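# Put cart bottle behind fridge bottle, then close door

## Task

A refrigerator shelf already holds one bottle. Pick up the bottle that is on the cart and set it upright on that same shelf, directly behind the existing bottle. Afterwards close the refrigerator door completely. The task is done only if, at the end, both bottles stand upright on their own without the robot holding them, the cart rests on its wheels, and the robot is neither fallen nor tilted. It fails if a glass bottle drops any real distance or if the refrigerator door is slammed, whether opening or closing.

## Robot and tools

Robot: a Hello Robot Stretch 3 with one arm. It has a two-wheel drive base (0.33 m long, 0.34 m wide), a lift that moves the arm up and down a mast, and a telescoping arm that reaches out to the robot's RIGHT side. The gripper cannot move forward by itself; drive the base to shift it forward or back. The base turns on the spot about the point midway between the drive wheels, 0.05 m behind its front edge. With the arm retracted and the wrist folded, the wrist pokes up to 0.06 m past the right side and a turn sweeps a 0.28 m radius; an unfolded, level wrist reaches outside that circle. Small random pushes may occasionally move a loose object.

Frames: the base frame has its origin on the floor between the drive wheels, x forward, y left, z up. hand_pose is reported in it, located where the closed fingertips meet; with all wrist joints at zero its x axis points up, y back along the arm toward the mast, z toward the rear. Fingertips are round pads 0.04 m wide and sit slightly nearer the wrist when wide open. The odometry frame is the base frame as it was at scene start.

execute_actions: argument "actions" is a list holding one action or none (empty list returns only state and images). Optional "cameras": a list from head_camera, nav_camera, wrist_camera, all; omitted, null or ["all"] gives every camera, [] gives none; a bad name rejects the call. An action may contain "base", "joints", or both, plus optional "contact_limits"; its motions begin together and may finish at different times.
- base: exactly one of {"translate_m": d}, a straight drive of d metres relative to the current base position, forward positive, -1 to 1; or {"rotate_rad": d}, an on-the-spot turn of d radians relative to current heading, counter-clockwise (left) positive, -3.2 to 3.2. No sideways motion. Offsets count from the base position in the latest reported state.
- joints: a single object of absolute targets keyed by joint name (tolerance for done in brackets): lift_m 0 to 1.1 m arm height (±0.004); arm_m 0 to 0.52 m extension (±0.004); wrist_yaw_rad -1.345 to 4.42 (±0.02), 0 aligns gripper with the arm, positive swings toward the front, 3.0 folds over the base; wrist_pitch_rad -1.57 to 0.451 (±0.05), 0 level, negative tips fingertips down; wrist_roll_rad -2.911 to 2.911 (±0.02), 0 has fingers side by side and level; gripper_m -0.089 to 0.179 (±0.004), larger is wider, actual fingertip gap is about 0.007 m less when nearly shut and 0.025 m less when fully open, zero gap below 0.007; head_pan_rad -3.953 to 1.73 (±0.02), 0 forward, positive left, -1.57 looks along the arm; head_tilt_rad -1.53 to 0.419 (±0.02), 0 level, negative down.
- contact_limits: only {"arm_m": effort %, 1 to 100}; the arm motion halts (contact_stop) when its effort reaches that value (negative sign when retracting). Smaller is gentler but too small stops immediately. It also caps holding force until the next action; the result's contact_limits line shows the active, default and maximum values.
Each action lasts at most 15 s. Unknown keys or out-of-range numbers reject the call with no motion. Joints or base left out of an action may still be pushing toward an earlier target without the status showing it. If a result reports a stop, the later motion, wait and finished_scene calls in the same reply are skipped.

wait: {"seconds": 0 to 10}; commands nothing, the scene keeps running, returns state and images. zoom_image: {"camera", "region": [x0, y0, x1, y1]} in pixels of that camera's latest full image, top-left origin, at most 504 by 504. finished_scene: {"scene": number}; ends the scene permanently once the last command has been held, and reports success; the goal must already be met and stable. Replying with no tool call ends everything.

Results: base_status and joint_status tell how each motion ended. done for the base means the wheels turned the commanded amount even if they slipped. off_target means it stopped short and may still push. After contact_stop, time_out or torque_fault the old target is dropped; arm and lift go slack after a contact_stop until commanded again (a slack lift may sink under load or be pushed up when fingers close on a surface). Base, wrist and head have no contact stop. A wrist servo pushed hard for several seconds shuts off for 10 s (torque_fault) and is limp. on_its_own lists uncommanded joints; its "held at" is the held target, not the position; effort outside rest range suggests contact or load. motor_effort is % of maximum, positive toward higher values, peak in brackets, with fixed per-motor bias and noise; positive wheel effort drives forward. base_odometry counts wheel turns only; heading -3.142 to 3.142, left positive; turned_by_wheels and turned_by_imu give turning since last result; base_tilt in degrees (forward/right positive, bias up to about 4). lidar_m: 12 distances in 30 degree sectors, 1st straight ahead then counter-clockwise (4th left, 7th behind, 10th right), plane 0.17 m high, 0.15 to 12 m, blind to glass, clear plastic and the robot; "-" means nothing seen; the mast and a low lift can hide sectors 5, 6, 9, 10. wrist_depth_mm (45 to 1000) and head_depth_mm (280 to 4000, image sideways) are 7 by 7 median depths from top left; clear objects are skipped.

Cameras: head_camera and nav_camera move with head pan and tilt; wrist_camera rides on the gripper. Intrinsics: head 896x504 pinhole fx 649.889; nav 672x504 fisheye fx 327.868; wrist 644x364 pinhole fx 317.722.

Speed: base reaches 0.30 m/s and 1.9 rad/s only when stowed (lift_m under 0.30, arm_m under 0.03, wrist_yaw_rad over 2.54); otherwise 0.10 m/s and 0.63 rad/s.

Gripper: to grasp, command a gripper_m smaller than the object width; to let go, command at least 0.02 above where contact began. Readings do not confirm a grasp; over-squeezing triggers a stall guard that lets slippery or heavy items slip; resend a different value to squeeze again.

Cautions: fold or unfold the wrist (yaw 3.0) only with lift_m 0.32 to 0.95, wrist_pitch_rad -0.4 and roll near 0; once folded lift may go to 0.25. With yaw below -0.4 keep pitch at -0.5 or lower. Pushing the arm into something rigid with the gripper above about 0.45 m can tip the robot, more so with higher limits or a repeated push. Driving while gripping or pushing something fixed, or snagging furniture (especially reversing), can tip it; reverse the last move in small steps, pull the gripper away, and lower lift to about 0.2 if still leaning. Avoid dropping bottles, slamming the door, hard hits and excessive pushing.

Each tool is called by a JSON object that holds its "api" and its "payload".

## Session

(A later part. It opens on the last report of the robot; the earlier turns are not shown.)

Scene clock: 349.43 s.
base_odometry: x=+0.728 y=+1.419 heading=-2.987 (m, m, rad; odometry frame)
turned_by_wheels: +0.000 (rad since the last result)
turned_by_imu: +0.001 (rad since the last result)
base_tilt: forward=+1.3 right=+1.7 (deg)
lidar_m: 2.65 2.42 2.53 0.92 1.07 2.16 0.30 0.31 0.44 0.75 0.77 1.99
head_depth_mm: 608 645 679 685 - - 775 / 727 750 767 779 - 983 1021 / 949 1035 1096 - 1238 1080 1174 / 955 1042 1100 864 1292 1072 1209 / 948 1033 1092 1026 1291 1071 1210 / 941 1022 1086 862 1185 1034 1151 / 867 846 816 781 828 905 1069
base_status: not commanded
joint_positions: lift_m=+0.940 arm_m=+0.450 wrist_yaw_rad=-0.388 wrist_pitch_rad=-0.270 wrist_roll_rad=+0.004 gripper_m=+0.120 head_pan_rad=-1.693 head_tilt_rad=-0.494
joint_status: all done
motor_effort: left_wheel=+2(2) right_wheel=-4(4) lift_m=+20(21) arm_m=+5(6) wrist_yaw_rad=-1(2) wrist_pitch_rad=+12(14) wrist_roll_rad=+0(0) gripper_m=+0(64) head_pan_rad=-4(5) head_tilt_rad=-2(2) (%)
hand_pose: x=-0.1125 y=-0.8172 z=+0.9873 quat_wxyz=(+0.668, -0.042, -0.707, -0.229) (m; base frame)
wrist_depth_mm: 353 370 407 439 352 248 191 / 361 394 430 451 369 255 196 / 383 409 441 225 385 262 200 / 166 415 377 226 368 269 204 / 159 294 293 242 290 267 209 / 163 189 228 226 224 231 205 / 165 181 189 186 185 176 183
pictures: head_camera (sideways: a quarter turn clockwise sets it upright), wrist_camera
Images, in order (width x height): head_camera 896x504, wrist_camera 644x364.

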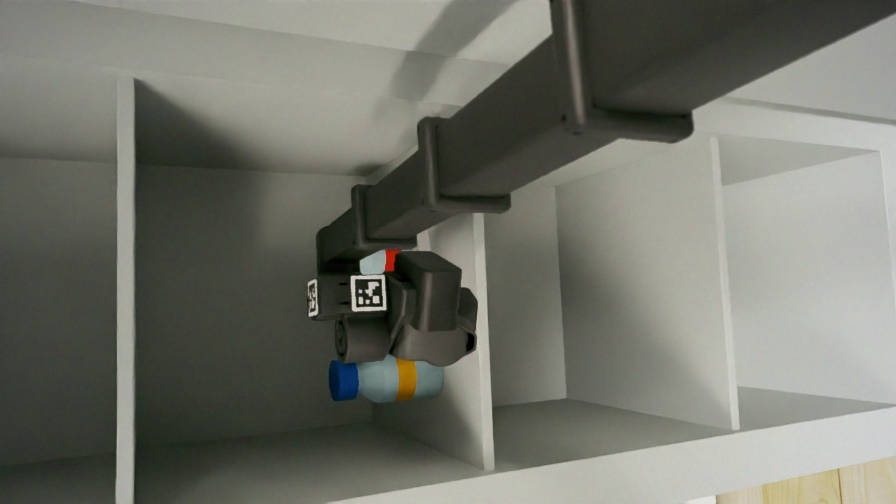

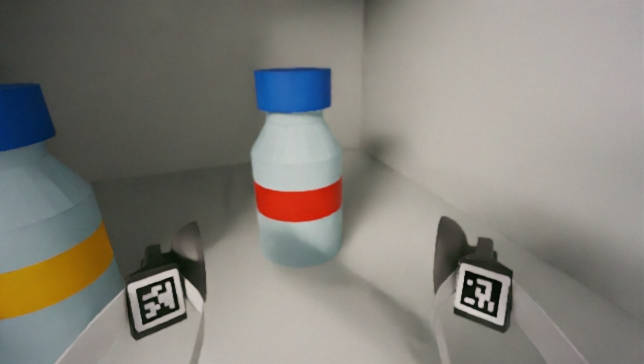

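{"api": "execute_actions", "payload": {"actions": [{"joints":{"arm_m":0.0,"wrist_yaw_rad":0.2}}], "cameras": []}}

{"api": "execute_actions", "payload": {"actions": [{"base":{"rotate_rad":-0.4}}], "cameras": []}}

{"api": "execute_actions", "payload": {"actions": [{"base":{"translate_m":0.13}}], "cameras": []}}

{"api": "execute_actions", "payload": {"actions": [{"base":{"rotate_rad":0.4},"joints":{"wrist_yaw_rad":-0.39}}], "cameras": []}}

{"api": "execute_actions", "payload": {"actions": [{"base":{"translate_m":-0.12}}], "cameras": []}}

{"api": "execute_actions", "payload": {"actions": [{"joints":{"arm_m":0.42}}], "cameras": ["wrist_camera"]}}

Scene clock: 371.77 s.
base_odometry: x=+0.728 y=+1.419 heading=-2.987 (m, m, rad; odometry frame)
turned_by_wheels: +0.000 (rad since the last result)
turned_by_imu: +0.001 (rad since the last result)
base_tilt: forward=+1.1 right=+1.8 (deg)
lidar_m: 2.65 2.43 2.53 0.92 1.07 2.17 0.30 0.31 0.44 0.76 0.77 1.98
head_depth_mm: 609 642 681 686 698 708 - / 729 749 772 802 866 919 - / 955 1036 1113 982 1191 1070 - / 957 1040 1107 920 1296 1050 - / 949 1033 1119 881 1294 - - / 942 1022 1085 861 1189 1046 1068 / 872 848 818 784 829 912 1241
base_status: not commanded
joint_positions: lift_m=+0.940 arm_m=+0.001 wrist_yaw_rad=+0.198 wrist_pitch_rad=-0.270 wrist_roll_rad=+0.004 gripper_m=+0.120 head_pan_rad=-1.693 head_tilt_rad=-0.494
joint_status: all done
joint sent to its limit — the command would take arm_m past its lower limit, so that joint was sent only as far as its limit.
motor_effort: left_wheel=+2(2) right_wheel=-4(4) lift_m=+20(20) arm_m=-5(7) wrist_yaw_rad=+1(4) wrist_pitch_rad=+12(11) wrist_roll_rad=+0(0) gripper_m=+0(1) head_pan_rad=-4(5) head_tilt_rad=-3(2) (%)
hand_pose: x=+0.0259 y=-0.3822 z=+0.9873 quat_wxyz=(+0.706, +0.164, -0.689, -0.026) (m; base frame)
wrist_depth_mm: - - 475 665 769 718 433 / - - - 597 800 750 434 / - - - 596 590 580 427 / - - - 742 921 696 429 / - - - 808 - 678 449 / - - - 766 806 579 470 / - - - 691 688 638 442
pictures: none
No camera images: the call's "cameras" was empty. Leave "cameras" out to get every camera's image.

Scene clock: 373.37 s.
base_odometry: x=+0.728 y=+1.419 heading=+2.896 (m, m, rad; odometry frame)
turned_by_wheels: -0.400 (rad since the last result)
turned_by_imu: -0.397 (rad since the last result)
base_tilt: forward=+1.3 right=+1.7 (deg)
lidar_m: 2.33 2.43 2.97 1.31 1.04 2.55 2.14 0.30 0.32 0.52 0.76 1.45
head_depth_mm: 319 334 352 372 393 410 - / 361 382 404 430 458 480 - / 416 443 474 512 553 618 - / 490 529 576 629 687 734 - / 598 659 716 786 872 - - / 638 722 831 865 1147 1072 1178 / 851 989 1080 874 1233 994 1198
base_status: done
joint_positions: lift_m=+0.940 arm_m=+0.001 wrist_yaw_rad=+0.198 wrist_pitch_rad=-0.270 wrist_roll_rad=+0.004 gripper_m=+0.120 head_pan_rad=-1.693 head_tilt_rad=-0.494
joint_status: not commanded
motor_effort: left_wheel=+2(7) right_wheel=-5(9) lift_m=+20(19) arm_m=-5(5) wrist_yaw_rad=+2(1) wrist_pitch_rad=+12(12) wrist_roll_rad=+0(0) gripper_m=+0(1) head_pan_rad=-4(4) head_tilt_rad=-2(2) (%)
hand_pose: x=+0.0259 y=-0.3822 z=+0.9873 quat_wxyz=(+0.706, +0.164, -0.689, -0.026) (m; base frame)
wrist_depth_mm: 414 681 782 815 445 271 197 / 421 557 812 830 475 278 199 / 446 562 615 640 462 283 203 / 472 582 938 919 485 288 206 / - 586 - 951 552 278 206 / - 543 801 780 565 268 210 / - 624 701 714 535 325 208
pictures: none
No camera images: the call's "cameras" was empty. Leave "cameras" out to get every camera's image.

Scene clock: 375.63 s.
base_odometry: x=+0.602 y=+1.451 heading=+2.896 (m, m, rad; odometry frame)
turned_by_wheels: +0.000 (rad since the last result)
turned_by_imu: +0.000 (rad since the last result)
base_tilt: forward=+1.2 right=+1.7 (deg)
lidar_m: 2.26 2.35 2.34 2.54 0.99 1.22 2.26 0.41 0.46 0.74 0.69 1.40
head_depth_mm: 465 487 514 541 574 599 - / 528 556 588 628 670 702 - / 606 647 693 744 807 904 - / 650 703 767 831 920 1011 - / 754 849 940 914 1162 - - / 928 1013 1094 867 1240 1055 1186 / 903 974 1032 854 1196 966 1173
base_status: done
joint_positions: lift_m=+0.940 arm_m=+0.001 wrist_yaw_rad=+0.198 wrist_pitch_rad=-0.270 wrist_roll_rad=+0.004 gripper_m=+0.120 head_pan_rad=-1.693 head_tilt_rad=-0.494
joint_status: not commanded
motor_effort: left_wheel=+2(8) right_wheel=-4(6) lift_m=+20(19) arm_m=-5(5) wrist_yaw_rad=+1(2) wrist_pitch_rad=+12(11) wrist_roll_rad=+0(0) gripper_m=+0(1) head_pan_rad=-5(5) head_tilt_rad=-2(3) (%)
hand_pose: x=+0.0259 y=-0.3822 z=+0.9873 quat_wxyz=(+0.706, +0.164, -0.689, -0.026) (m; base frame)
wrist_depth_mm: 803 389 756 780 603 438 314 / 822 400 737 799 624 457 321 / 873 419 576 608 573 454 324 / 931 445 655 962 607 464 325 / - 484 927 - 751 440 329 / - - 782 805 741 426 334 / - - 672 699 683 513 332
pictures: none
No camera images: the call's "cameras" was empty. Leave "cameras" out to get every camera's image.

Scene clock: 377.23 s.
base_odometry: x=+0.602 y=+1.451 heading=-2.987 (m, m, rad; odometry frame)
turned_by_wheels: +0.400 (rad since the last result)
turned_by_imu: +0.398 (rad since the last result)
base_tilt: forward=+1.3 right=+1.7 (deg)
lidar_m: 2.52 2.34 2.57 1.00 1.01 2.29 0.41 0.44 0.63 0.69 1.33 1.92
head_depth_mm: 824 839 858 831 894 897 - / 933 1009 1093 917 1193 - - / 934 1015 1075 873 1274 - - / 919 1001 1074 845 1265 - - / 913 992 1071 838 1237 1000 1031 / 645 615 653 702 766 862 1254 / 540 589 656 1273 1423 1538 1341
base_status: done
joint_positions: lift_m=+0.940 arm_m=+0.001 wrist_yaw_rad=-0.387 wrist_pitch_rad=-0.270 wrist_roll_rad=+0.004 gripper_m=+0.120 head_pan_rad=-1.693 head_tilt_rad=-0.494
joint_status: all done
motor_effort: left_wheel=-3(6) right_wheel=+5(10) lift_m=+19(20) arm_m=-5(5) wrist_yaw_rad=-2(2) wrist_pitch_rad=+12(12) wrist_roll_rad=+0(0) gripper_m=+0(0) head_pan_rad=-5(4) head_tilt_rad=-2(2) (%)
hand_pose: x=-0.1123 y=-0.3690 z=+0.9873 quat_wxyz=(+0.668, -0.041, -0.707, -0.229) (m; base frame)
wrist_depth_mm: 330 672 736 781 487 396 302 / 344 565 779 744 512 402 311 / 358 540 543 605 533 417 318 / 386 435 834 930 582 421 321 / 862 431 933 - 612 420 328 / 925 445 826 835 657 404 334 / - 501 683 692 686 488 334
pictures: none
No camera images: the call's "cameras" was empty. Leave "cameras" out to get every camera's image.

Scene clock: 379.67 s.
base_odometry: x=+0.720 y=+1.469 heading=-2.987 (m, m, rad; odometry frame)
turned_by_wheels: +0.000 (rad since the last result)
turned_by_imu: +0.000 (rad since the last result)
base_tilt: forward=+1.3 right=+1.8 (deg)
lidar_m: 2.64 2.45 2.58 0.97 1.14 2.17 0.29 0.31 0.45 0.71 0.72 1.90
head_depth_mm: 576 615 653 698 706 681 - / 740 760 785 792 830 - - / 917 998 1073 920 1188 - - / 917 992 1060 859 1250 - - / 904 983 1073 832 1237 998 1277 / 898 971 1040 817 1196 991 1154 / 852 832 807 774 765 839 955
base_status: done
joint_positions: lift_m=+0.940 arm_m=+0.001 wrist_yaw_rad=-0.387 wrist_pitch_rad=-0.270 wrist_roll_rad=+0.004 gripper_m=+0.120 head_pan_rad=-1.693 head_tilt_rad=-0.494
joint_status: not commanded
motor_effort: left_wheel=-2(8) right_wheel=+5(5) lift_m=+19(19) arm_m=-5(5) wrist_yaw_rad=-2(2) wrist_pitch_rad=+12(12) wrist_roll_rad=+0(0) gripper_m=+0(0) head_pan_rad=-5(5) head_tilt_rad=-2(2) (%)
hand_pose: x=-0.1123 y=-0.3690 z=+0.9873 quat_wxyz=(+0.668, -0.041, -0.707, -0.229) (m; base frame)
wrist_depth_mm: 543 680 745 522 378 264 203 / 527 712 760 563 394 272 209 / 500 512 576 548 407 278 212 / 424 452 832 586 423 287 217 / 445 789 930 698 476 282 223 / 431 637 830 753 489 274 226 / 429 646 681 651 495 332 228
pictures: none
No camera images: the call's "cameras" was empty. Leave "cameras" out to get every camera's image.

Scene clock: 383.93 s.
base_odometry: x=+0.720 y=+1.469 heading=-2.987 (m, m, rad; odometry frame)
turned_by_wheels: +0.000 (rad since the last result)
turned_by_imu: +0.001 (rad since the last result)
base_tilt: forward=+1.3 right=+1.8 (deg)
lidar_m: 2.64 2.45 2.59 0.97 1.13 2.17 0.30 0.31 0.45 0.70 0.72 1.90
head_depth_mm: 577 613 652 696 669 - 789 / 741 763 779 748 - 934 989 / 921 990 1072 - 1236 1034 1175 / 912 992 1058 772 1256 1031 1212 / 904 986 1051 - 1244 998 1209 / 896 976 1041 812 1190 986 1148 / 854 834 804 773 766 838 951
base_status: not commanded
joint_positions: lift_m=+0.940 arm_m=+0.420 wrist_yaw_rad=-0.388 wrist_pitch_rad=-0.270 wrist_roll_rad=+0.004 gripper_m=+0.120 head_pan_rad=-1.693 head_tilt_rad=-0.494
joint_status: all done
motor_effort: left_wheel=-2(3) right_wheel=+4(4) lift_m=+19(18) arm_m=+5(3) wrist_yaw_rad=-1(2) wrist_pitch_rad=+11(12) wrist_roll_rad=+0(0) gripper_m=+0(0) head_pan_rad=-4(5) head_tilt_rad=-2(2) (%)
hand_pose: x=-0.1125 y=-0.7872 z=+0.9873 quat_wxyz=(+0.668, -0.042, -0.707, -0.229) (m; base frame)
wrist_depth_mm: 336 356 389 421 356 248 193 / 350 373 408 421 372 258 197 / 370 392 424 203 381 265 201 / 376 402 406 203 369 272 205 / 147 297 292 220 286 265 210 / 149 183 228 224 224 231 207 / 148 182 187 186 184 178 182
pictures: wrist_camera
Images, in order (width x height): wrist_camera 644x364.

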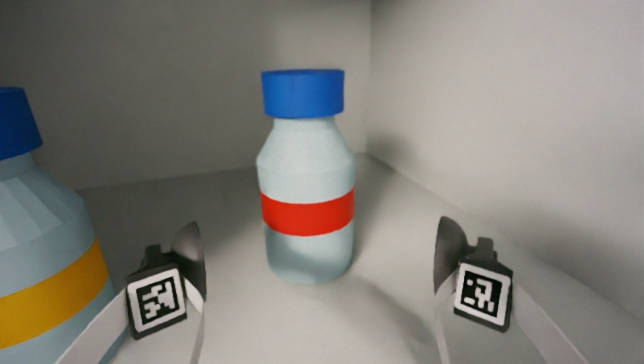

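{"api": "execute_actions", "payload": {"actions": [{"joints":{"arm_m":0.5,"wrist_yaw_rad":-0.36,"lift_m":0.935,"gripper_m":0.112}}], "cameras": ["wrist_camera"]}}

Scene clock: 389.00 s.
base_odometry: x=+0.720 y=+1.469 heading=-2.988 (m, m, rad; odometry frame)
turned_by_wheels: +0.000 (rad since the last result)
turned_by_imu: +0.001 (rad since the last result)
base_tilt: forward=+1.4 right=+1.8 (deg)
lidar_m: 2.64 2.45 2.58 0.97 1.13 2.17 0.30 0.31 0.45 0.71 0.72 1.91
head_depth_mm: 576 614 652 697 - - 810 / 738 762 781 750 - 932 988 / 922 993 1075 - 1237 1030 1184 / 910 992 1050 816 1244 1030 1206 / 903 984 1041 773 1238 1003 1211 / 894 971 1039 816 1188 989 1157 / 854 834 804 772 766 836 953
base_status: not commanded
joint_positions: lift_m=+0.935 arm_m=+0.500 wrist_yaw_rad=-0.364 wrist_pitch_rad=-0.270 wrist_roll_rad=+0.004 gripper_m=+0.112 head_pan_rad=-1.693 head_tilt_rad=-0.494
joint_status: all done
motor_effort: left_wheel=-4(4) right_wheel=+5(5) lift_m=+19(21) arm_m=+6(5) wrist_yaw_rad=+3(3) wrist_pitch_rad=+12(12) wrist_roll_rad=+0(0) gripper_m=-1(44) head_pan_rad=-5(5) head_tilt_rad=-2(2) (%)
hand_pose: x=-0.1071 y=-0.8693 z=+0.9823 quat_wxyz=(+0.671, -0.033, -0.707, -0.221) (m; base frame)
wrist_depth_mm: 276 296 314 345 357 266 203 / 289 309 334 345 138 272 207 / 306 328 353 145 136 277 212 / 321 340 361 145 141 287 215 / 286 286 280 145 139 268 221 / 225 221 219 158 150 225 206 / 186 176 182 168 166 171 176
pictures: wrist_camera
Images, in order (width x height): wrist_camera 644x364.

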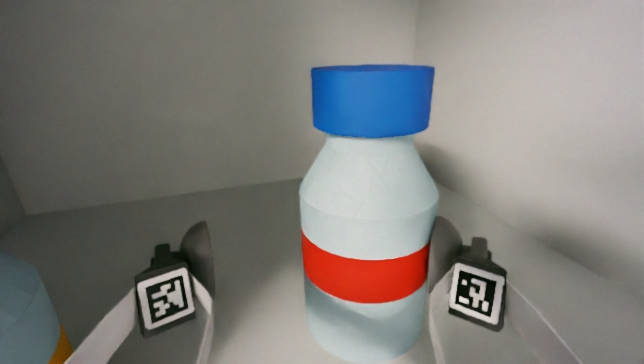

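{"api": "execute_actions", "payload": {"actions": [{"joints":{"wrist_yaw_rad":-0.45}}], "cameras": []}}

{"api": "execute_actions", "payload": {"actions": [{"joints":{"arm_m":0.518}}], "cameras": ["wrist_camera"]}}

{"api": "execute_actions", "payload": {"actions": [{"joints":{"gripper_m":0.025}}], "cameras": []}}

{"api": "execute_actions", "payload": {"actions": [{"joints":{"lift_m":0.975}}], "cameras": ["wrist_camera"]}}

Scene clock: 397.20 s.
base_odometry: x=+0.720 y=+1.469 heading=-2.988 (m, m, rad; odometry frame)
turned_by_wheels: +0.000 (rad since the last result)
turned_by_imu: +0.001 (rad since the last result)
base_tilt: forward=+1.3 right=+1.7 (deg)
lidar_m: 2.64 2.46 2.58 0.97 1.14 2.16 0.29 0.31 0.45 0.71 0.72 1.91
head_depth_mm: 575 614 651 697 - - 807 / 739 764 781 751 - 931 977 / 921 988 1078 - 1234 1035 1184 / 912 992 1048 818 1250 1031 1212 / 901 986 1047 769 1235 1000 1212 / 895 977 1043 813 1194 982 1158 / 854 835 805 774 766 838 958
base_status: not commanded
joint_positions: lift_m=+0.935 arm_m=+0.500 wrist_yaw_rad=-0.447 wrist_pitch_rad=-0.270 wrist_roll_rad=+0.004 gripper_m=+0.112 head_pan_rad=-1.693 head_tilt_rad=-0.494
joint_status: all done
motor_effort: left_wheel=-3(4) right_wheel=+4(6) lift_m=+19(20) arm_m=+5(6) wrist_yaw_rad=-3(3) wrist_pitch_rad=+12(12) wrist_roll_rad=+0(0) gripper_m=-1(2) head_pan_rad=-4(5) head_tilt_rad=-2(2) (%)
hand_pose: x=-0.1254 y=-0.8615 z=+0.9823 quat_wxyz=(+0.661, -0.063, -0.705, -0.248) (m; base frame)
wrist_depth_mm: 271 294 321 358 325 238 186 / 284 307 336 125 325 244 191 / 298 323 358 130 342 251 195 / 315 340 361 137 329 259 200 / 287 285 283 138 264 257 204 / 225 223 211 149 200 225 202 / 186 175 181 162 176 172 177
pictures: none
No camera images: the call's "cameras" was empty. Leave "cameras" out to get every camera's image.

Scene clock: 398.20 s.
base_odometry: x=+0.720 y=+1.469 heading=-2.988 (m, m, rad; odometry frame)
turned_by_wheels: +0.000 (rad since the last result)
turned_by_imu: +0.000 (rad since the last result)
base_tilt: forward=+1.3 right=+1.8 (deg)
lidar_m: 2.64 2.45 2.58 0.97 1.13 2.17 0.30 0.31 0.45 0.71 0.72 1.90
head_depth_mm: 576 613 654 699 - - 809 / 739 764 779 750 - 937 984 / 920 990 1071 - 1243 1030 1176 / 915 991 1050 814 1247 1032 1211 / 905 985 1043 771 1238 996 1208 / 895 974 1043 816 1195 991 1151 / 856 829 803 772 766 839 953
base_status: not commanded
joint_positions: lift_m=+0.935 arm_m=+0.518 wrist_yaw_rad=-0.447 wrist_pitch_rad=-0.270 wrist_roll_rad=+0.004 gripper_m=+0.112 head_pan_rad=-1.693 head_tilt_rad=-0.494
joint_status: all done
motor_effort: left_wheel=-3(3) right_wheel=+4(4) lift_m=+19(19) arm_m=+5(6) wrist_yaw_rad=-2(2) wrist_pitch_rad=+12(12) wrist_roll_rad=+0(0) gripper_m=+0(0) head_pan_rad=-5(5) head_tilt_rad=-3(3) (%)
hand_pose: x=-0.1255 y=-0.8795 z=+0.9823 quat_wxyz=(+0.661, -0.063, -0.705, -0.248) (m; base frame)
wrist_depth_mm: 260 278 306 341 332 239 188 / 271 291 324 114 309 246 192 / 284 307 337 114 304 255 196 / 297 325 357 124 316 260 201 / 288 285 284 121 127 258 206 / 223 224 220 131 136 225 203 / 187 174 181 142 167 172 176
pictures: wrist_camera
Images, in order (width x height): wrist_camera 644x364.

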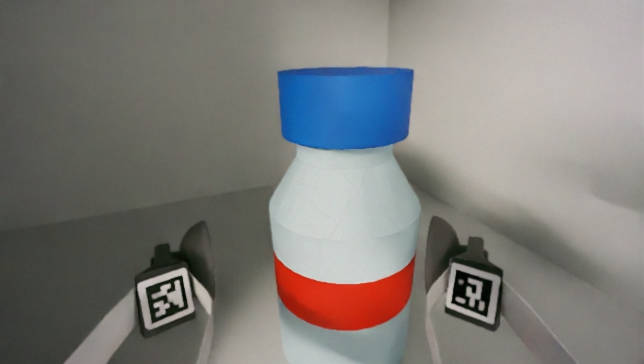

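Scene clock: 399.57 s.
base_odometry: x=+0.720 y=+1.469 heading=-2.988 (m, m, rad; odometry frame)
turned_by_wheels: +0.000 (rad since the last result)
turned_by_imu: +0.000 (rad since the last result)
base_tilt: forward=+1.3 right=+1.8 (deg)
lidar_m: 2.64 2.45 2.58 0.97 1.13 2.16 0.29 0.31 0.45 0.71 0.72 1.91
head_depth_mm: 575 613 651 699 - - 809 / 737 763 781 750 - 935 986 / 918 987 1068 - 1253 1034 1174 / 913 991 1050 814 1245 1026 1209 / 904 980 1040 771 1236 1000 1214 / 894 979 1046 813 1192 990 1149 / 854 834 807 771 767 838 953
base_status: not commanded
joint_positions: lift_m=+0.935 arm_m=+0.518 wrist_yaw_rad=-0.457 wrist_pitch_rad=-0.274 wrist_roll_rad=+0.003 gripper_m=+0.026 head_pan_rad=-1.693 head_tilt_rad=-0.494
joint_status: all done
motor_effort: left_wheel=-6(6) right_wheel=+11(11) lift_m=+19(19) arm_m=+5(5) wrist_yaw_rad=+7(9) wrist_pitch_rad=+14(14) wrist_roll_rad=+0(0) gripper_m=-20(95) head_pan_rad=-5(4) head_tilt_rad=-2(3) (%)
hand_pose: x=-0.1276 y=-0.8781 z=+0.9813 quat_wxyz=(+0.659, -0.065, -0.705, -0.253) (m; base frame)
wrist_depth_mm: 262 279 306 343 324 236 186 / 272 288 315 108 324 243 189 / 282 305 334 112 336 249 195 / 300 325 345 122 327 259 200 / 286 282 266 120 265 254 204 / 223 220 143 129 143 213 202 / 182 180 175 139 171 177 174
pictures: none
No camera images: the call's "cameras" was empty. Leave "cameras" out to get every camera's image.

Scene clock: 400.73 s.
base_odometry: x=+0.720 y=+1.469 heading=-2.988 (m, m, rad; odometry frame)
turned_by_wheels: +0.000 (rad since the last result)
turned_by_imu: +0.000 (rad since the last result)
base_tilt: forward=+1.3 right=+1.7 (deg)
lidar_m: 2.64 2.45 2.58 0.97 1.14 2.17 0.29 0.31 0.45 0.71 0.72 1.91
head_depth_mm: 576 614 651 658 - 772 739 / 737 760 784 - 898 903 986 / 920 996 1065 811 1188 1027 1184 / 912 990 1037 854 1250 1028 1214 / 901 981 - 816 1229 998 1214 / 893 976 1044 815 1188 986 1158 / 855 833 806 770 765 835 954
base_status: not commanded
joint_positions: lift_m=+0.975 arm_m=+0.518 wrist_yaw_rad=-0.453 wrist_pitch_rad=-0.307 wrist_roll_rad=+0.003 gripper_m=+0.026 head_pan_rad=-1.693 head_tilt_rad=-0.494
joint_status: all done
motor_effort: left_wheel=-4(5) right_wheel=+5(10) lift_m=+28(31) arm_m=+5(4) wrist_yaw_rad=+3(7) wrist_pitch_rad=+32(34) wrist_roll_rad=+0(0) gripper_m=-20(20) head_pan_rad=-4(5) head_tilt_rad=-2(2) (%)
hand_pose: x=-0.1252 y=-0.8758 z=+1.0131 quat_wxyz=(+0.656, -0.052, -0.706, -0.262) (m; base frame)
wrist_depth_mm: 258 280 305 339 325 237 186 / 271 295 319 110 324 247 190 / 285 309 338 113 342 254 197 / 299 330 362 123 347 262 201 / 314 326 310 121 306 272 207 / 261 262 141 128 143 254 212 / 216 216 209 138 206 210 204
pictures: wrist_camera
Images, in order (width x height): wrist_camera 644x364.

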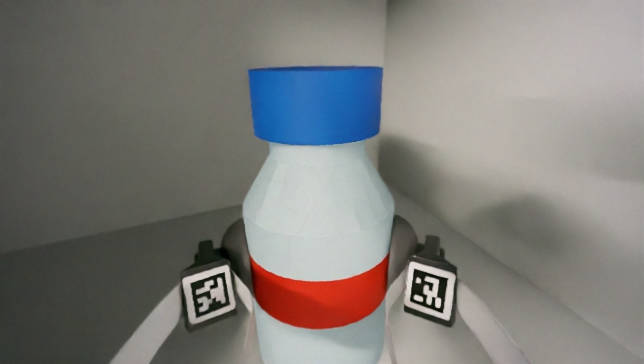

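{"api": "execute_actions", "payload": {"actions": [{"joints":{"arm_m":0.32}}], "cameras": []}}

{"api": "execute_actions", "payload": {"actions": [{"base":{"translate_m":0.042},"joints":{"wrist_yaw_rad":0,"head_pan_rad":-1.5}}]}}

Scene clock: 409.67 s.
base_odometry: x=+0.720 y=+1.469 heading=-2.988 (m, m, rad; odometry frame)
turned_by_wheels: +0.000 (rad since the last result)
turned_by_imu: +0.001 (rad since the last result)
base_tilt: forward=+1.5 right=+1.8 (deg)
lidar_m: 2.64 2.46 2.58 0.97 1.13 2.17 0.29 0.31 0.45 0.71 0.72 1.91
head_depth_mm: 576 613 652 659 - 771 736 / 737 763 780 - 930 913 986 / 918 995 1059 - 1185 1034 1185 / 912 997 1052 - 1248 1033 1210 / 903 985 1045 - 1239 1006 1215 / 898 974 1039 815 1193 984 1143 / 858 832 805 772 769 836 956
base_status: not commanded
joint_positions: lift_m=+0.975 arm_m=+0.320 wrist_yaw_rad=-0.452 wrist_pitch_rad=-0.307 wrist_roll_rad=+0.003 gripper_m=+0.026 head_pan_rad=-1.693 head_tilt_rad=-0.494
joint_status: all done
motor_effort: left_wheel=-3(4) right_wheel=+5(5) lift_m=+28(28) arm_m=-5(6) wrist_yaw_rad=+1(2) wrist_pitch_rad=+32(32) wrist_roll_rad=+0(0) gripper_m=-20(20) head_pan_rad=-4(4) head_tilt_rad=-2(2) (%)
hand_pose: x=-0.1249 y=-0.6785 z=+1.0130 quat_wxyz=(+0.656, -0.051, -0.706, -0.262) (m; base frame)
wrist_depth_mm: 398 433 476 485 308 221 179 / 413 462 489 110 305 230 192 / 434 482 527 113 319 238 204 / 223 448 418 123 329 247 230 / 222 328 312 121 308 253 257 / 234 262 141 129 143 260 278 / 219 217 211 139 361 300 247
pictures: none
No camera images: the call's "cameras" was empty. Leave "cameras" out to get every camera's image.

Scene clock: 411.03 s.
base_odometry: x=+0.679 y=+1.463 heading=-2.988 (m, m, rad; odometry frame)
turned_by_wheels: +0.000 (rad since the last result)
turned_by_imu: +0.000 (rad since the last result)
base_tilt: forward=+1.3 right=+1.8 (deg)
lidar_m: 2.60 2.41 2.58 0.98 1.09 2.21 0.34 0.35 0.51 0.70 1.32 1.91
head_depth_mm: 890 962 1027 - 1145 968 1089 / 897 976 1034 759 1235 1000 1219 / 902 985 1045 - 1236 998 1214 / 910 1000 1068 812 1236 1028 1204 / 651 686 710 746 814 906 1014 / 559 604 665 748 1451 1590 1343 / 1062 1151 1250 1376 1515 1627 1343
base_status: done
joint_positions: lift_m=+0.975 arm_m=+0.320 wrist_yaw_rad=-0.001 wrist_pitch_rad=-0.307 wrist_roll_rad=+0.003 gripper_m=+0.026 head_pan_rad=-1.507 head_tilt_rad=-0.494
joint_status: all done
motor_effort: left_wheel=-3(3) right_wheel=+4(14) lift_m=+28(28) arm_m=-5(5) wrist_yaw_rad=+1(6) wrist_pitch_rad=+32(32) wrist_roll_rad=+0(0) gripper_m=-20(20) head_pan_rad=+4(28) head_tilt_rad=-2(2) (%)
hand_pose: x=-0.0218 y=-0.7023 z=+1.0130 quat_wxyz=(+0.698, +0.108, -0.700, -0.109) (m; base frame)
wrist_depth_mm: 157 213 393 483 477 461 370 / 157 213 351 110 496 495 369 / 158 213 358 113 535 516 366 / 158 214 317 123 432 424 367 / 157 215 289 121 308 317 315 / 158 214 140 128 143 254 253 / 167 202 208 140 206 212 210
pictures: head_camera (sideways: a quarter turn clockwise sets it upright), nav_camera (sideways: a quarter turn counterclockwise sets it upright), wrist_camera
Images, in order (width x height): head_camera 896x504, nav_camera 672x504, wrist_camera 644x364.

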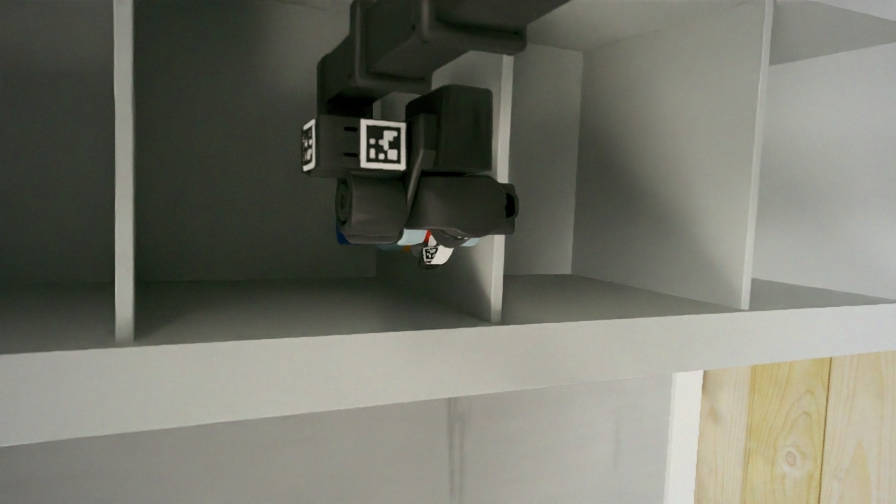

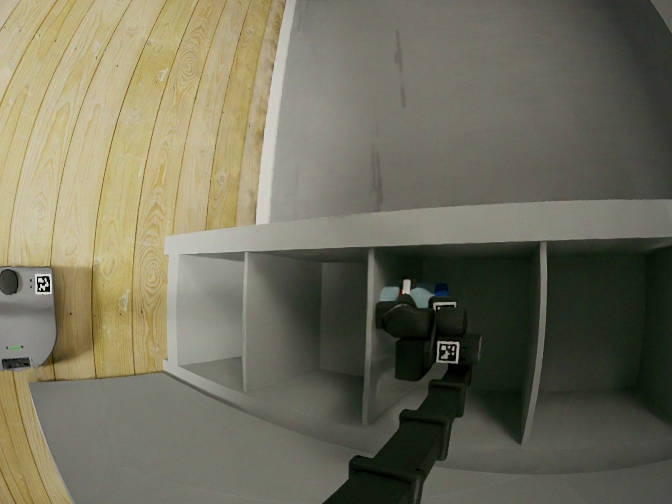

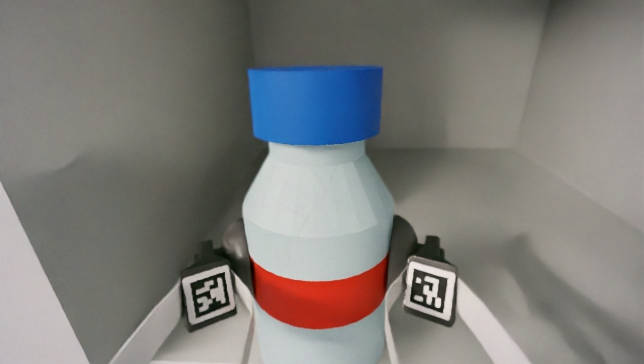

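{"api": "execute_actions", "payload": {"actions": [{"joints":{"arm_m":0.35,"lift_m":0.955}}], "cameras": []}}

{"api": "execute_actions", "payload": {"actions": [{"joints":{"lift_m":0.936}}], "cameras": []}}

{"api": "execute_actions", "payload": {"actions": [{"joints":{"gripper_m":0.11}}], "cameras": []}}

{"api": "execute_actions", "payload": {"actions": [{"joints":{"arm_m":0.0,"lift_m":0.95}}]}}

Scene clock: 419.47 s.
base_odometry: x=+0.679 y=+1.463 heading=-2.988 (m, m, rad; odometry frame)
turned_by_wheels: +0.000 (rad since the last result)
turned_by_imu: +0.001 (rad since the last result)
base_tilt: forward=+1.3 right=+1.8 (deg)
lidar_m: 2.60 2.41 2.57 0.97 1.09 2.21 0.34 0.35 0.51 0.70 1.32 1.91
head_depth_mm: 891 967 1031 - 1149 972 1086 / 898 979 1036 773 1239 998 1213 / 906 983 1052 - 1243 997 1213 / 909 995 1058 812 1229 1028 1209 / 652 685 710 743 812 910 1012 / 559 604 665 746 1457 1598 1346 / 1062 1150 1251 1374 1517 1619 1334
base_status: not commanded
joint_positions: lift_m=+0.955 arm_m=+0.350 wrist_yaw_rad=-0.001 wrist_pitch_rad=-0.308 wrist_roll_rad=+0.003 gripper_m=+0.026 head_pan_rad=-1.507 head_tilt_rad=-0.494
joint_status: all done
on_its_own: wrist_pitch_rad is at rest, and its effort (+33) is outside its rest range (-20 to +32)
motor_effort: left_wheel=-3(3) right_wheel=+3(3) lift_m=+22(23) arm_m=+5(5) wrist_yaw_rad=+1(1) wrist_pitch_rad=+33(33) wrist_roll_rad=+0(0) gripper_m=-20(20) head_pan_rad=+4(4) head_tilt_rad=-2(3) (%)
hand_pose: x=-0.0218 y=-0.7316 z=+0.9932 quat_wxyz=(+0.698, +0.108, -0.700, -0.109) (m; base frame)
wrist_depth_mm: 154 210 387 455 449 449 371 / 154 210 346 110 482 470 370 / 154 210 310 113 510 491 375 / 155 211 314 123 386 378 352 / 155 211 280 121 272 284 284 / 156 210 141 128 144 228 226 / 155 187 186 139 183 188 188
pictures: none
No camera images: the call's "cameras" was empty. Leave "cameras" out to get every camera's image.

Scene clock: 420.37 s.
base_odometry: x=+0.679 y=+1.463 heading=-2.988 (m, m, rad; odometry frame)
turned_by_wheels: +0.000 (rad since the last result)
turned_by_imu: +0.000 (rad since the last result)
base_tilt: forward=+1.1 right=+1.7 (deg)
lidar_m: 2.60 2.41 2.59 0.97 1.09 2.21 0.34 0.35 0.51 0.70 1.32 1.91
head_depth_mm: 892 968 1038 - - 964 1086 / 898 972 1053 - 1236 995 1213 / 905 989 1059 - 1237 997 1209 / 914 996 1056 842 1240 1030 1213 / 651 686 711 744 810 904 1012 / 560 604 664 751 1461 1602 1341 / 1060 1146 1250 1368 1525 1612 1339
base_status: not commanded
joint_positions: lift_m=+0.936 arm_m=+0.350 wrist_yaw_rad=-0.001 wrist_pitch_rad=-0.280 wrist_roll_rad=+0.003 gripper_m=+0.026 head_pan_rad=-1.507 head_tilt_rad=-0.494
joint_status: all done
motor_effort: left_wheel=-3(2) right_wheel=+3(4) lift_m=+20(22) arm_m=+5(5) wrist_yaw_rad=+1(1) wrist_pitch_rad=+17(33) wrist_roll_rad=+0(0) gripper_m=-20(20) head_pan_rad=+5(4) head_tilt_rad=-2(2) (%)
hand_pose: x=-0.0218 y=-0.7342 z=+0.9808 quat_wxyz=(+0.699, +0.098, -0.701, -0.100) (m; base frame)
wrist_depth_mm: 154 209 387 456 454 449 373 / 154 212 311 108 466 465 375 / 154 210 316 111 501 492 375 / 155 210 310 122 371 365 336 / 155 210 264 120 255 267 267 / 155 203 139 128 144 213 212 / 155 174 174 139 172 176 175
pictures: none
No camera images: the call's "cameras" was empty. Leave "cameras" out to get every camera's image.

Scene clock: 421.70 s.
base_odometry: x=+0.679 y=+1.463 heading=-2.988 (m, m, rad; odometry frame)
turned_by_wheels: +0.000 (rad since the last result)
turned_by_imu: +0.000 (rad since the last result)
base_tilt: forward=+1.3 right=+1.7 (deg)
lidar_m: 2.60 2.42 2.58 0.98 1.09 2.22 0.34 0.35 0.51 0.70 1.32 1.91
head_depth_mm: 891 973 1043 - - 967 1088 / 897 975 1051 - 1237 996 1212 / 907 989 1059 - 1241 997 1208 / 921 995 1063 812 1239 1029 1214 / 649 685 712 745 817 911 1014 / 558 602 665 748 1463 1596 1344 / 1059 1152 1246 1368 1521 1624 1345
base_status: not commanded
joint_positions: lift_m=+0.936 arm_m=+0.350 wrist_yaw_rad=-0.001 wrist_pitch_rad=-0.271 wrist_roll_rad=+0.003 gripper_m=+0.110 head_pan_rad=-1.507 head_tilt_rad=-0.494
joint_status: all done
motor_effort: left_wheel=-3(3) right_wheel=+3(3) lift_m=+20(19) arm_m=+5(5) wrist_yaw_rad=+1(1) wrist_pitch_rad=+12(17) wrist_roll_rad=+0(0) gripper_m=+0(82) head_pan_rad=+5(4) head_tilt_rad=-3(2) (%)
hand_pose: x=-0.0218 y=-0.7351 z=+0.9830 quat_wxyz=(+0.700, +0.095, -0.702, -0.096) (m; base frame)
wrist_depth_mm: 154 211 387 452 450 441 369 / 154 211 344 111 472 471 370 / 154 210 309 110 510 493 376 / 155 210 338 122 389 382 347 / 154 210 256 120 265 275 272 / 155 187 205 126 201 222 214 / 151 177 179 138 175 173 178
pictures: none
No camera images: the call's "cameras" was empty. Leave "cameras" out to get every camera's image.

Scene clock: 425.47 s.
base_odometry: x=+0.679 y=+1.463 heading=-2.988 (m, m, rad; odometry frame)
turned_by_wheels: +0.000 (rad since the last result)
turned_by_imu: +0.001 (rad since the last result)
base_tilt: forward=+1.3 right=+1.8 (deg)
lidar_m: 2.60 2.42 2.58 0.98 1.09 2.21 0.34 0.35 0.51 0.70 1.32 1.92
head_depth_mm: 888 968 1037 869 1150 1059 - / 898 977 1060 866 1237 964 - / 908 988 1062 775 1244 - - / 913 995 1059 770 1241 994 1180 / 650 685 710 743 811 904 1010 / 561 604 665 750 1475 1590 1346 / 1064 1156 1253 1369 1519 1624 1339
base_status: not commanded
joint_positions: lift_m=+0.950 arm_m=+0.001 wrist_yaw_rad=-0.001 wrist_pitch_rad=-0.270 wrist_roll_rad=+0.003 gripper_m=+0.110 head_pan_rad=-1.507 head_tilt_rad=-0.494
joint_status: all done
joint sent to its limit — the command would take arm_m past its lower limit, so that joint was sent only as far as its limit.
motor_effort: left_wheel=-3(3) right_wheel=+3(3) lift_m=+25(27) arm_m=-5(6) wrist_yaw_rad=+1(1) wrist_pitch_rad=+12(12) wrist_roll_rad=+0(0) gripper_m=+0(0) head_pan_rad=+4(4) head_tilt_rad=-2(3) (%)
hand_pose: x=-0.0218 y=-0.3869 z=+0.9969 quat_wxyz=(+0.700, +0.095, -0.702, -0.096) (m; base frame)
wrist_depth_mm: 909 865 457 779 743 534 372 / 972 948 461 759 791 522 388 / - - 455 477 687 533 401 / - - 484 892 856 487 396 / - - 528 934 935 521 395 / - - 570 829 828 506 393 / - - 618 696 690 571 400
pictures: head_camera (sideways: a quarter turn clockwise sets it upright), nav_camera (sideways: a quarter turn counterclockwise sets it upright), wrist_camera
Images, in order (width x height): head_camera 896x504, nav_camera 672x504, wrist_camera 644x364.

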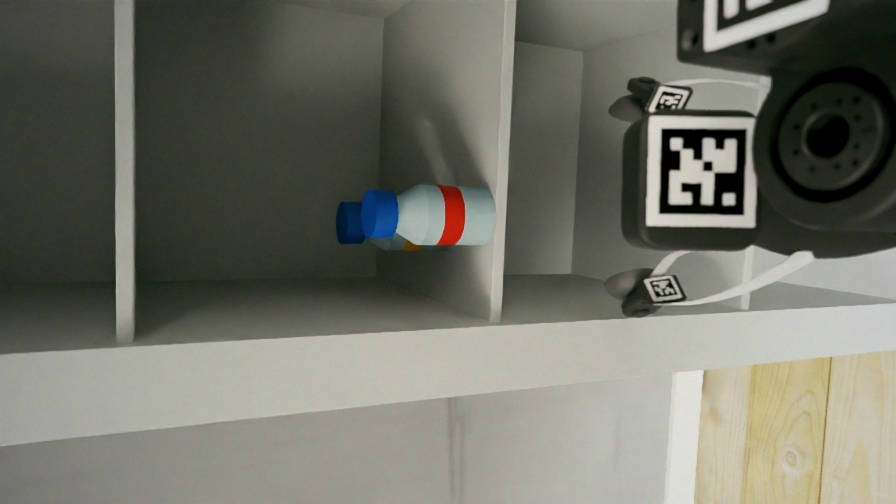

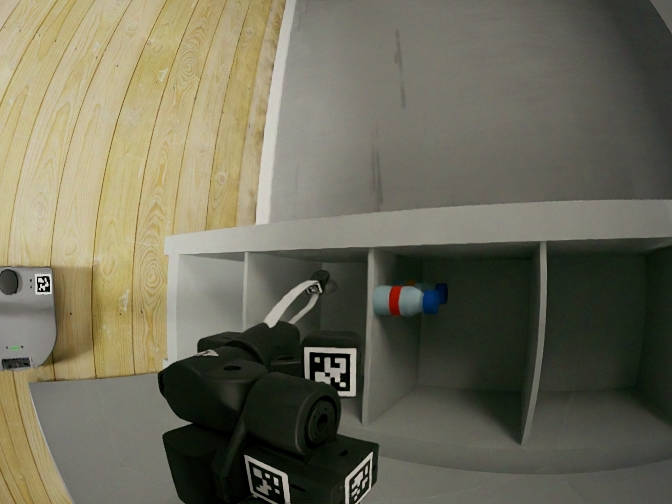

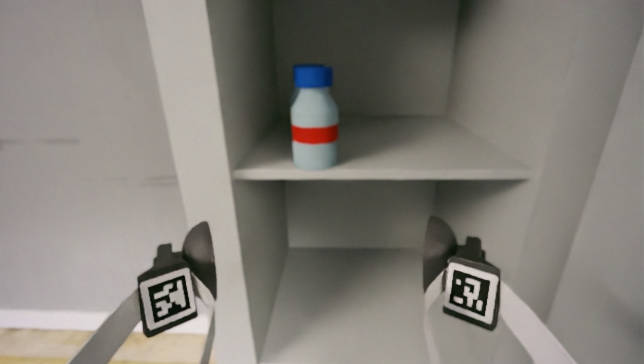

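{"api": "execute_actions", "payload": {"actions": [{"base":{"rotate_rad":1.57},"joints":{"lift_m":0.33,"gripper_m":0,"wrist_pitch_rad":0}}], "cameras": []}}

{"api": "execute_actions", "payload": {"actions": [{"base":{"translate_m":0.48}}], "cameras": []}}

{"api": "execute_actions", "payload": {"actions": [{"base":{"rotate_rad":-1.57},"joints":{"head_pan_rad":-2.2,"head_tilt_rad":-0.8}}], "cameras": ["nav_camera"]}}

{"api": "execute_actions", "payload": {"actions": [{"base":{"translate_m":-0.62},"joints":{"head_pan_rad":-1.4}}], "cameras": ["nav_camera","head_camera"]}}

Scene clock: 444.40 s.
base_odometry: x=+0.679 y=+1.463 heading=-1.418 (m, m, rad; odometry frame)
turned_by_wheels: +1.570 (rad since the last result)
turned_by_imu: +1.563 (rad since the last result)
base_tilt: forward=+1.3 right=+1.8 (deg)
lidar_m: 0.98 1.09 2.22 0.34 0.35 0.51 0.70 1.32 1.90 2.60 2.41 2.58
head_depth_mm: 2132 2307 2506 2685 2129 1641 1344 / 2156 2301 2556 2698 2100 1637 1336 / 2196 2351 2549 2702 2121 1641 1349 / 2197 2398 2557 2701 2135 1637 1339 / 2222 2395 2593 2766 2132 1645 1341 / 2214 2422 2610 2806 2129 1663 1340 / 2239 2432 2588 2685 2127 1639 1339
base_status: done
joint_positions: lift_m=+0.330 arm_m=+0.001 wrist_yaw_rad=-0.001 wrist_pitch_rad=-0.022 wrist_roll_rad=+0.003 gripper_m=+0.000 head_pan_rad=-1.507 head_tilt_rad=-0.494
joint_status: all done
motor_effort: left_wheel=-2(6) right_wheel=+5(10) lift_m=+19(20) arm_m=-5(5) wrist_yaw_rad=+1(1) wrist_pitch_rad=+12(14) wrist_roll_rad=+0(0) gripper_m=-2(81) head_pan_rad=+4(5) head_tilt_rad=-1(2) (%)
hand_pose: x=-0.0217 y=-0.4020 z=+0.4392 quat_wxyz=(+0.706, +0.008, -0.708, -0.008) (m; base frame)
wrist_depth_mm: - - - - - - - / - - - - - - - / - - - - - - - / - - - - - - - / - - - - - - - / - - - - - - - / 800 800 786 766 771 747 741
pictures: none
No camera images: the call's "cameras" was empty. Leave "cameras" out to get every camera's image.

Scene clock: 450.37 s.
base_odometry: x=+0.752 y=+0.989 heading=-1.418 (m, m, rad; odometry frame)
turned_by_wheels: +0.000 (rad since the last result)
turned_by_imu: +0.000 (rad since the last result)
base_tilt: forward=+1.3 right=+1.8 (deg)
lidar_m: 0.54 0.51 2.18 2.14 2.26 0.61 1.18 1.82 2.63 2.28 2.73 2.09
head_depth_mm: 2152 2352 2540 2651 2128 1635 1346 / 2196 2361 2542 2698 2119 1647 1339 / 2222 2384 2585 2730 2131 1643 1334 / 2231 2371 2602 2779 2117 1635 1336 / 2230 2437 2573 2745 2106 1652 1343 / 2256 2453 2596 2845 2120 1650 1343 / 2261 2479 2567 2866 2134 1649 1336
base_status: done
joint_positions: lift_m=+0.330 arm_m=+0.001 wrist_yaw_rad=-0.001 wrist_pitch_rad=-0.022 wrist_roll_rad=+0.003 gripper_m=+0.000 head_pan_rad=-1.507 head_tilt_rad=-0.494
joint_status: not commanded
motor_effort: left_wheel=-3(5) right_wheel=+3(10) lift_m=+19(19) arm_m=-5(5) wrist_yaw_rad=+1(1) wrist_pitch_rad=+13(12) wrist_roll_rad=+0(0) gripper_m=-3(3) head_pan_rad=+5(4) head_tilt_rad=-2(2) (%)
hand_pose: x=-0.0217 y=-0.4020 z=+0.4392 quat_wxyz=(+0.706, +0.008, -0.708, -0.008) (m; base frame)
wrist_depth_mm: - - - - - - - / - - - - - - - / - - - - - - - / - - - - - - - / - - - - - - - / - - - - - - - / 807 774 784 776 777 766 751
pictures: none
No camera images: the call's "cameras" was empty. Leave "cameras" out to get every camera's image.

Scene clock: 453.80 s.
base_odometry: x=+0.752 y=+0.989 heading=-2.988 (m, m, rad; odometry frame)
turned_by_wheels: -1.570 (rad since the last result)
turned_by_imu: -1.561 (rad since the last result)
base_tilt: forward=+1.3 right=+1.7 (deg)
lidar_m: 2.28 2.71 2.09 0.54 0.52 2.18 2.14 2.26 0.61 1.18 1.83 2.65
head_depth_mm: 2217 2455 2425 1902 1559 1324 1158 / 2025 2331 2438 1919 1570 1330 1157 / 1902 2156 2346 1895 1562 1326 1151 / 535 610 704 841 1494 1262 1155 / 512 588 694 845 1086 1294 1156 / 611 731 900 1174 1488 1323 1150 / 765 957 1214 1548 1509 1318 1131
base_status: done
joint_positions: lift_m=+0.330 arm_m=+0.001 wrist_yaw_rad=-0.001 wrist_pitch_rad=-0.022 wrist_roll_rad=+0.003 gripper_m=+0.000 head_pan_rad=-2.193 head_tilt_rad=-0.790
joint_status: all done
motor_effort: left_wheel=+3(6) right_wheel=-5(9) lift_m=+20(20) arm_m=-5(5) wrist_yaw_rad=+1(1) wrist_pitch_rad=+12(13) wrist_roll_rad=+0(0) gripper_m=-3(3) head_pan_rad=-4(50) head_tilt_rad=-4(20) (%)
hand_pose: x=-0.0217 y=-0.4020 z=+0.4392 quat_wxyz=(+0.706, +0.008, -0.708, -0.008) (m; base frame)
wrist_depth_mm: - - - - - 537 350 / - - - - - 544 351 / - - - - - 556 356 / - - - - - 547 358 / - - - - - 552 353 / - - - - 930 557 356 / 828 781 786 773 783 559 358
pictures: nav_camera (sideways: a quarter turn counterclockwise sets it upright)
Images, in order (width x height): nav_camera 672x504.

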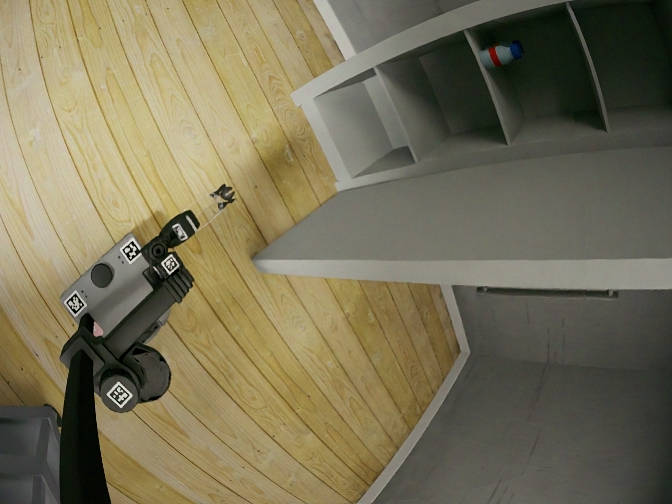

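Scene clock: 461.17 s.
base_odometry: x=+1.365 y=+1.084 heading=-2.988 (m, m, rad; odometry frame)
turned_by_wheels: +0.000 (rad since the last result)
turned_by_imu: +0.002 (rad since the last result)
base_tilt: forward=+1.3 right=+1.7 (deg)
lidar_m: 2.89 2.75 0.65 0.72 2.01 1.55 1.51 1.61 1.71 0.78 0.55 2.57
head_depth_mm: 1365 1537 1760 1910 1567 1336 1149 / 1388 1570 1797 1908 1571 1322 1155 / 1427 1597 1827 1915 1567 1340 1148 / 1241 1423 1661 1784 1557 1324 1151 / 737 804 889 988 1104 1248 1149 / 504 549 604 699 819 1242 1152 / 444 489 553 1518 1562 1319 1152
base_status: done
joint_positions: lift_m=+0.330 arm_m=+0.001 wrist_yaw_rad=-0.001 wrist_pitch_rad=-0.022 wrist_roll_rad=+0.003 gripper_m=+0.000 head_pan_rad=-1.407 head_tilt_rad=-0.790
joint_status: all done
motor_effort: left_wheel=+3(6) right_wheel=-4(11) lift_m=+19(19) arm_m=-5(5) wrist_yaw_rad=+1(2) wrist_pitch_rad=+12(13) wrist_roll_rad=+0(0) gripper_m=-3(3) head_pan_rad=+4(56) head_tilt_rad=-4(5) (%)
hand_pose: x=-0.0217 y=-0.4020 z=+0.4392 quat_wxyz=(+0.706, +0.008, -0.708, -0.008) (m; base frame)
wrist_depth_mm: 297 416 742 - - - - / 295 411 752 - - - - / 293 407 761 - - - - / 293 411 739 - - - - / 293 404 739 - - - - / 291 406 655 - - - - / 290 395 713 762 775 776 774
pictures: head_camera (sideways: a quarter turn clockwise sets it upright), nav_camera (sideways: a quarter turn counterclockwise sets it upright)
Images, in order (width x height): head_camera 896x504, nav_camera 672x504.

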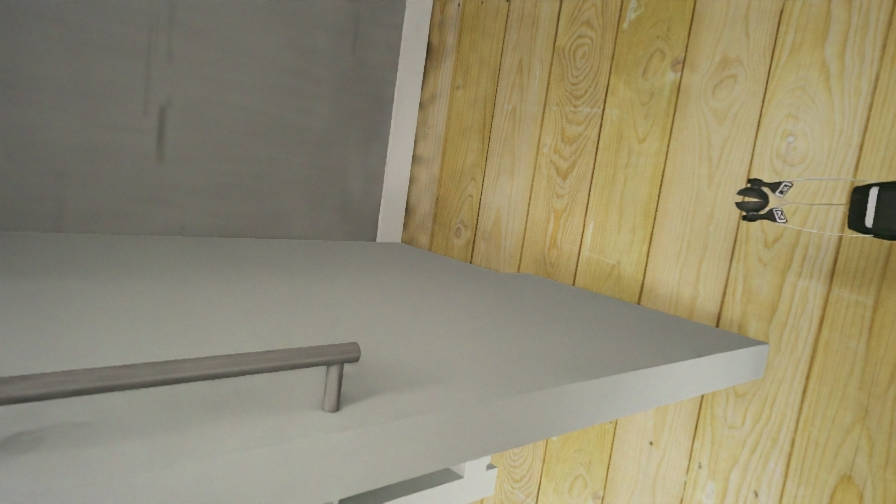

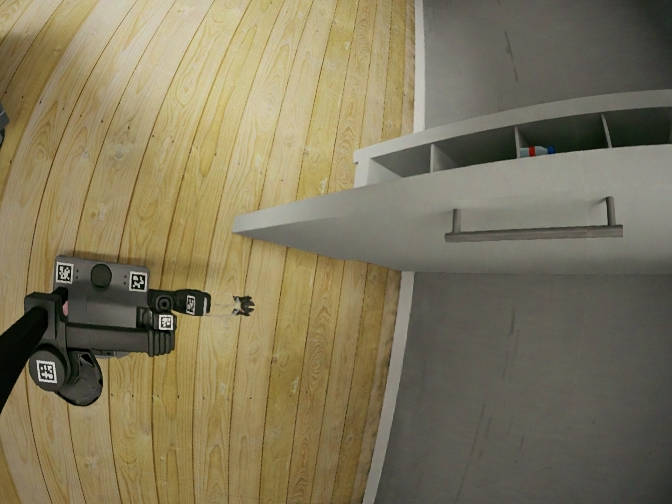

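{"api": "execute_actions", "payload": {"actions": [{"joints":{"arm_m":0.28}}], "cameras": []}}

{"api": "execute_actions", "payload": {"actions": [{"base":{"translate_m":0.3}}], "cameras": ["nav_camera","head_camera"]}}

Scene clock: 468.93 s.
base_odometry: x=+1.365 y=+1.084 heading=-2.988 (m, m, rad; odometry frame)
turned_by_wheels: +0.000 (rad since the last result)
turned_by_imu: +0.001 (rad since the last result)
base_tilt: forward=+1.2 right=+1.8 (deg)
lidar_m: 2.89 2.75 0.65 0.72 2.01 1.55 1.52 1.61 1.70 0.78 0.55 2.58
head_depth_mm: 1375 1553 1753 1927 1554 1332 1156 / 1394 1578 1781 1920 1557 1350 1173 / 1423 1608 1843 1911 1599 - 1154 / 1243 1419 1665 1795 1556 1323 1159 / 739 806 890 985 1113 1253 1148 / 505 548 603 698 823 1240 1145 / 444 489 554 1519 1558 1321 1144
base_status: not commanded
joint_positions: lift_m=+0.330 arm_m=+0.280 wrist_yaw_rad=-0.001 wrist_pitch_rad=-0.021 wrist_roll_rad=+0.003 gripper_m=+0.000 head_pan_rad=-1.407 head_tilt_rad=-0.790
joint_status: all done
motor_effort: left_wheel=+3(3) right_wheel=-4(4) lift_m=+19(20) arm_m=+5(7) wrist_yaw_rad=+1(1) wrist_pitch_rad=+12(12) wrist_roll_rad=+0(0) gripper_m=-2(3) head_pan_rad=+4(4) head_tilt_rad=-4(4) (%)
hand_pose: x=-0.0217 y=-0.6803 z=+0.4393 quat_wxyz=(+0.706, +0.007, -0.708, -0.008) (m; base frame)
wrist_depth_mm: 272 382 796 - - - - / 271 378 762 - - - - / 273 375 767 - - - - / 271 377 769 - - - - / 270 376 775 - - - - / 270 373 672 - - - - / 268 367 733 783 748 747 753
pictures: none
No camera images: the call's "cameras" was empty. Leave "cameras" out to get every camera's image.

Scene clock: 473.10 s.
base_odometry: x=+1.068 y=+1.038 heading=-2.987 (m, m, rad; odometry frame)
turned_by_wheels: +0.000 (rad since the last result)
turned_by_imu: +0.000 (rad since the last result)
base_tilt: forward=+1.3 right=+1.8 (deg)
lidar_m: 2.59 2.72 0.50 0.51 0.80 1.86 1.82 1.93 1.73 0.64 0.60 2.61
head_depth_mm: 1386 1566 1777 1914 1566 1326 1155 / 806 959 1740 1829 1560 1364 1164 / 692 802 949 1174 1464 - 1152 / 607 688 794 947 1163 1301 1154 / 512 584 648 790 958 1232 1155 / 492 555 647 1595 1521 1328 1152 / 1029 1766 2066 1900 1544 1329 1150
base_status: done
joint_positions: lift_m=+0.330 arm_m=+0.280 wrist_yaw_rad=-0.002 wrist_pitch_rad=-0.021 wrist_roll_rad=+0.003 gripper_m=+0.000 head_pan_rad=-1.407 head_tilt_rad=-0.790
joint_status: not commanded
motor_effort: left_wheel=+2(9) right_wheel=-4(38) lift_m=+19(19) arm_m=+4(5) wrist_yaw_rad=+2(26) wrist_pitch_rad=+12(12) wrist_roll_rad=+0(1) gripper_m=-3(4) head_pan_rad=+5(4) head_tilt_rad=-3(4) (%)
hand_pose: x=-0.0221 y=-0.6804 z=+0.4393 quat_wxyz=(+0.706, +0.007, -0.708, -0.009) (m; base frame)
wrist_depth_mm: 168 201 263 387 - - - / 169 202 267 393 - - - / 171 203 272 403 - - - / 172 208 274 404 - - - / 172 207 276 412 - - - / 174 211 266 - - - - / 175 210 298 433 764 761 753
pictures: head_camera (sideways: a quarter turn clockwise sets it upright), nav_camera (sideways: a quarter turn counterclockwise sets it upright)
Images, in order (width x height): head_camera 896x504, nav_camera 672x504.

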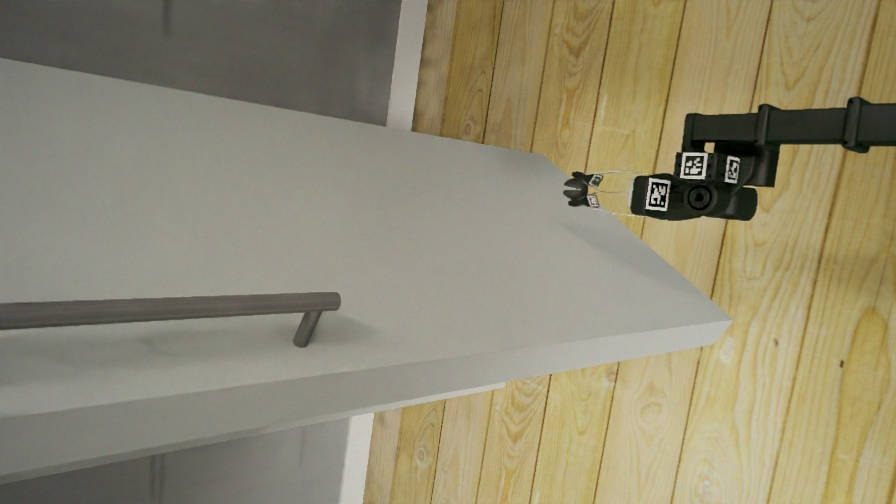

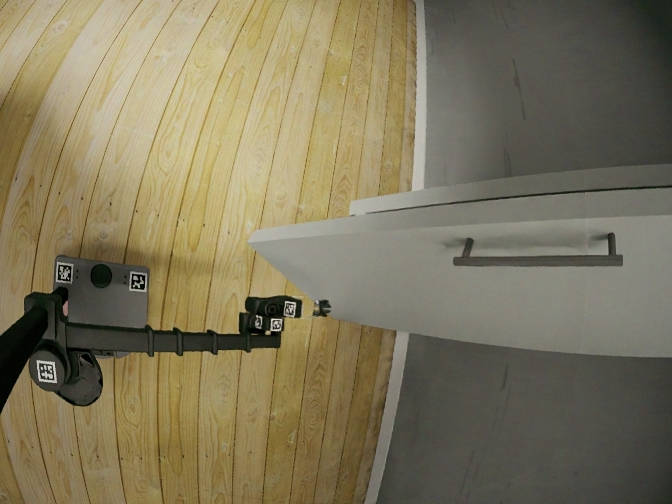

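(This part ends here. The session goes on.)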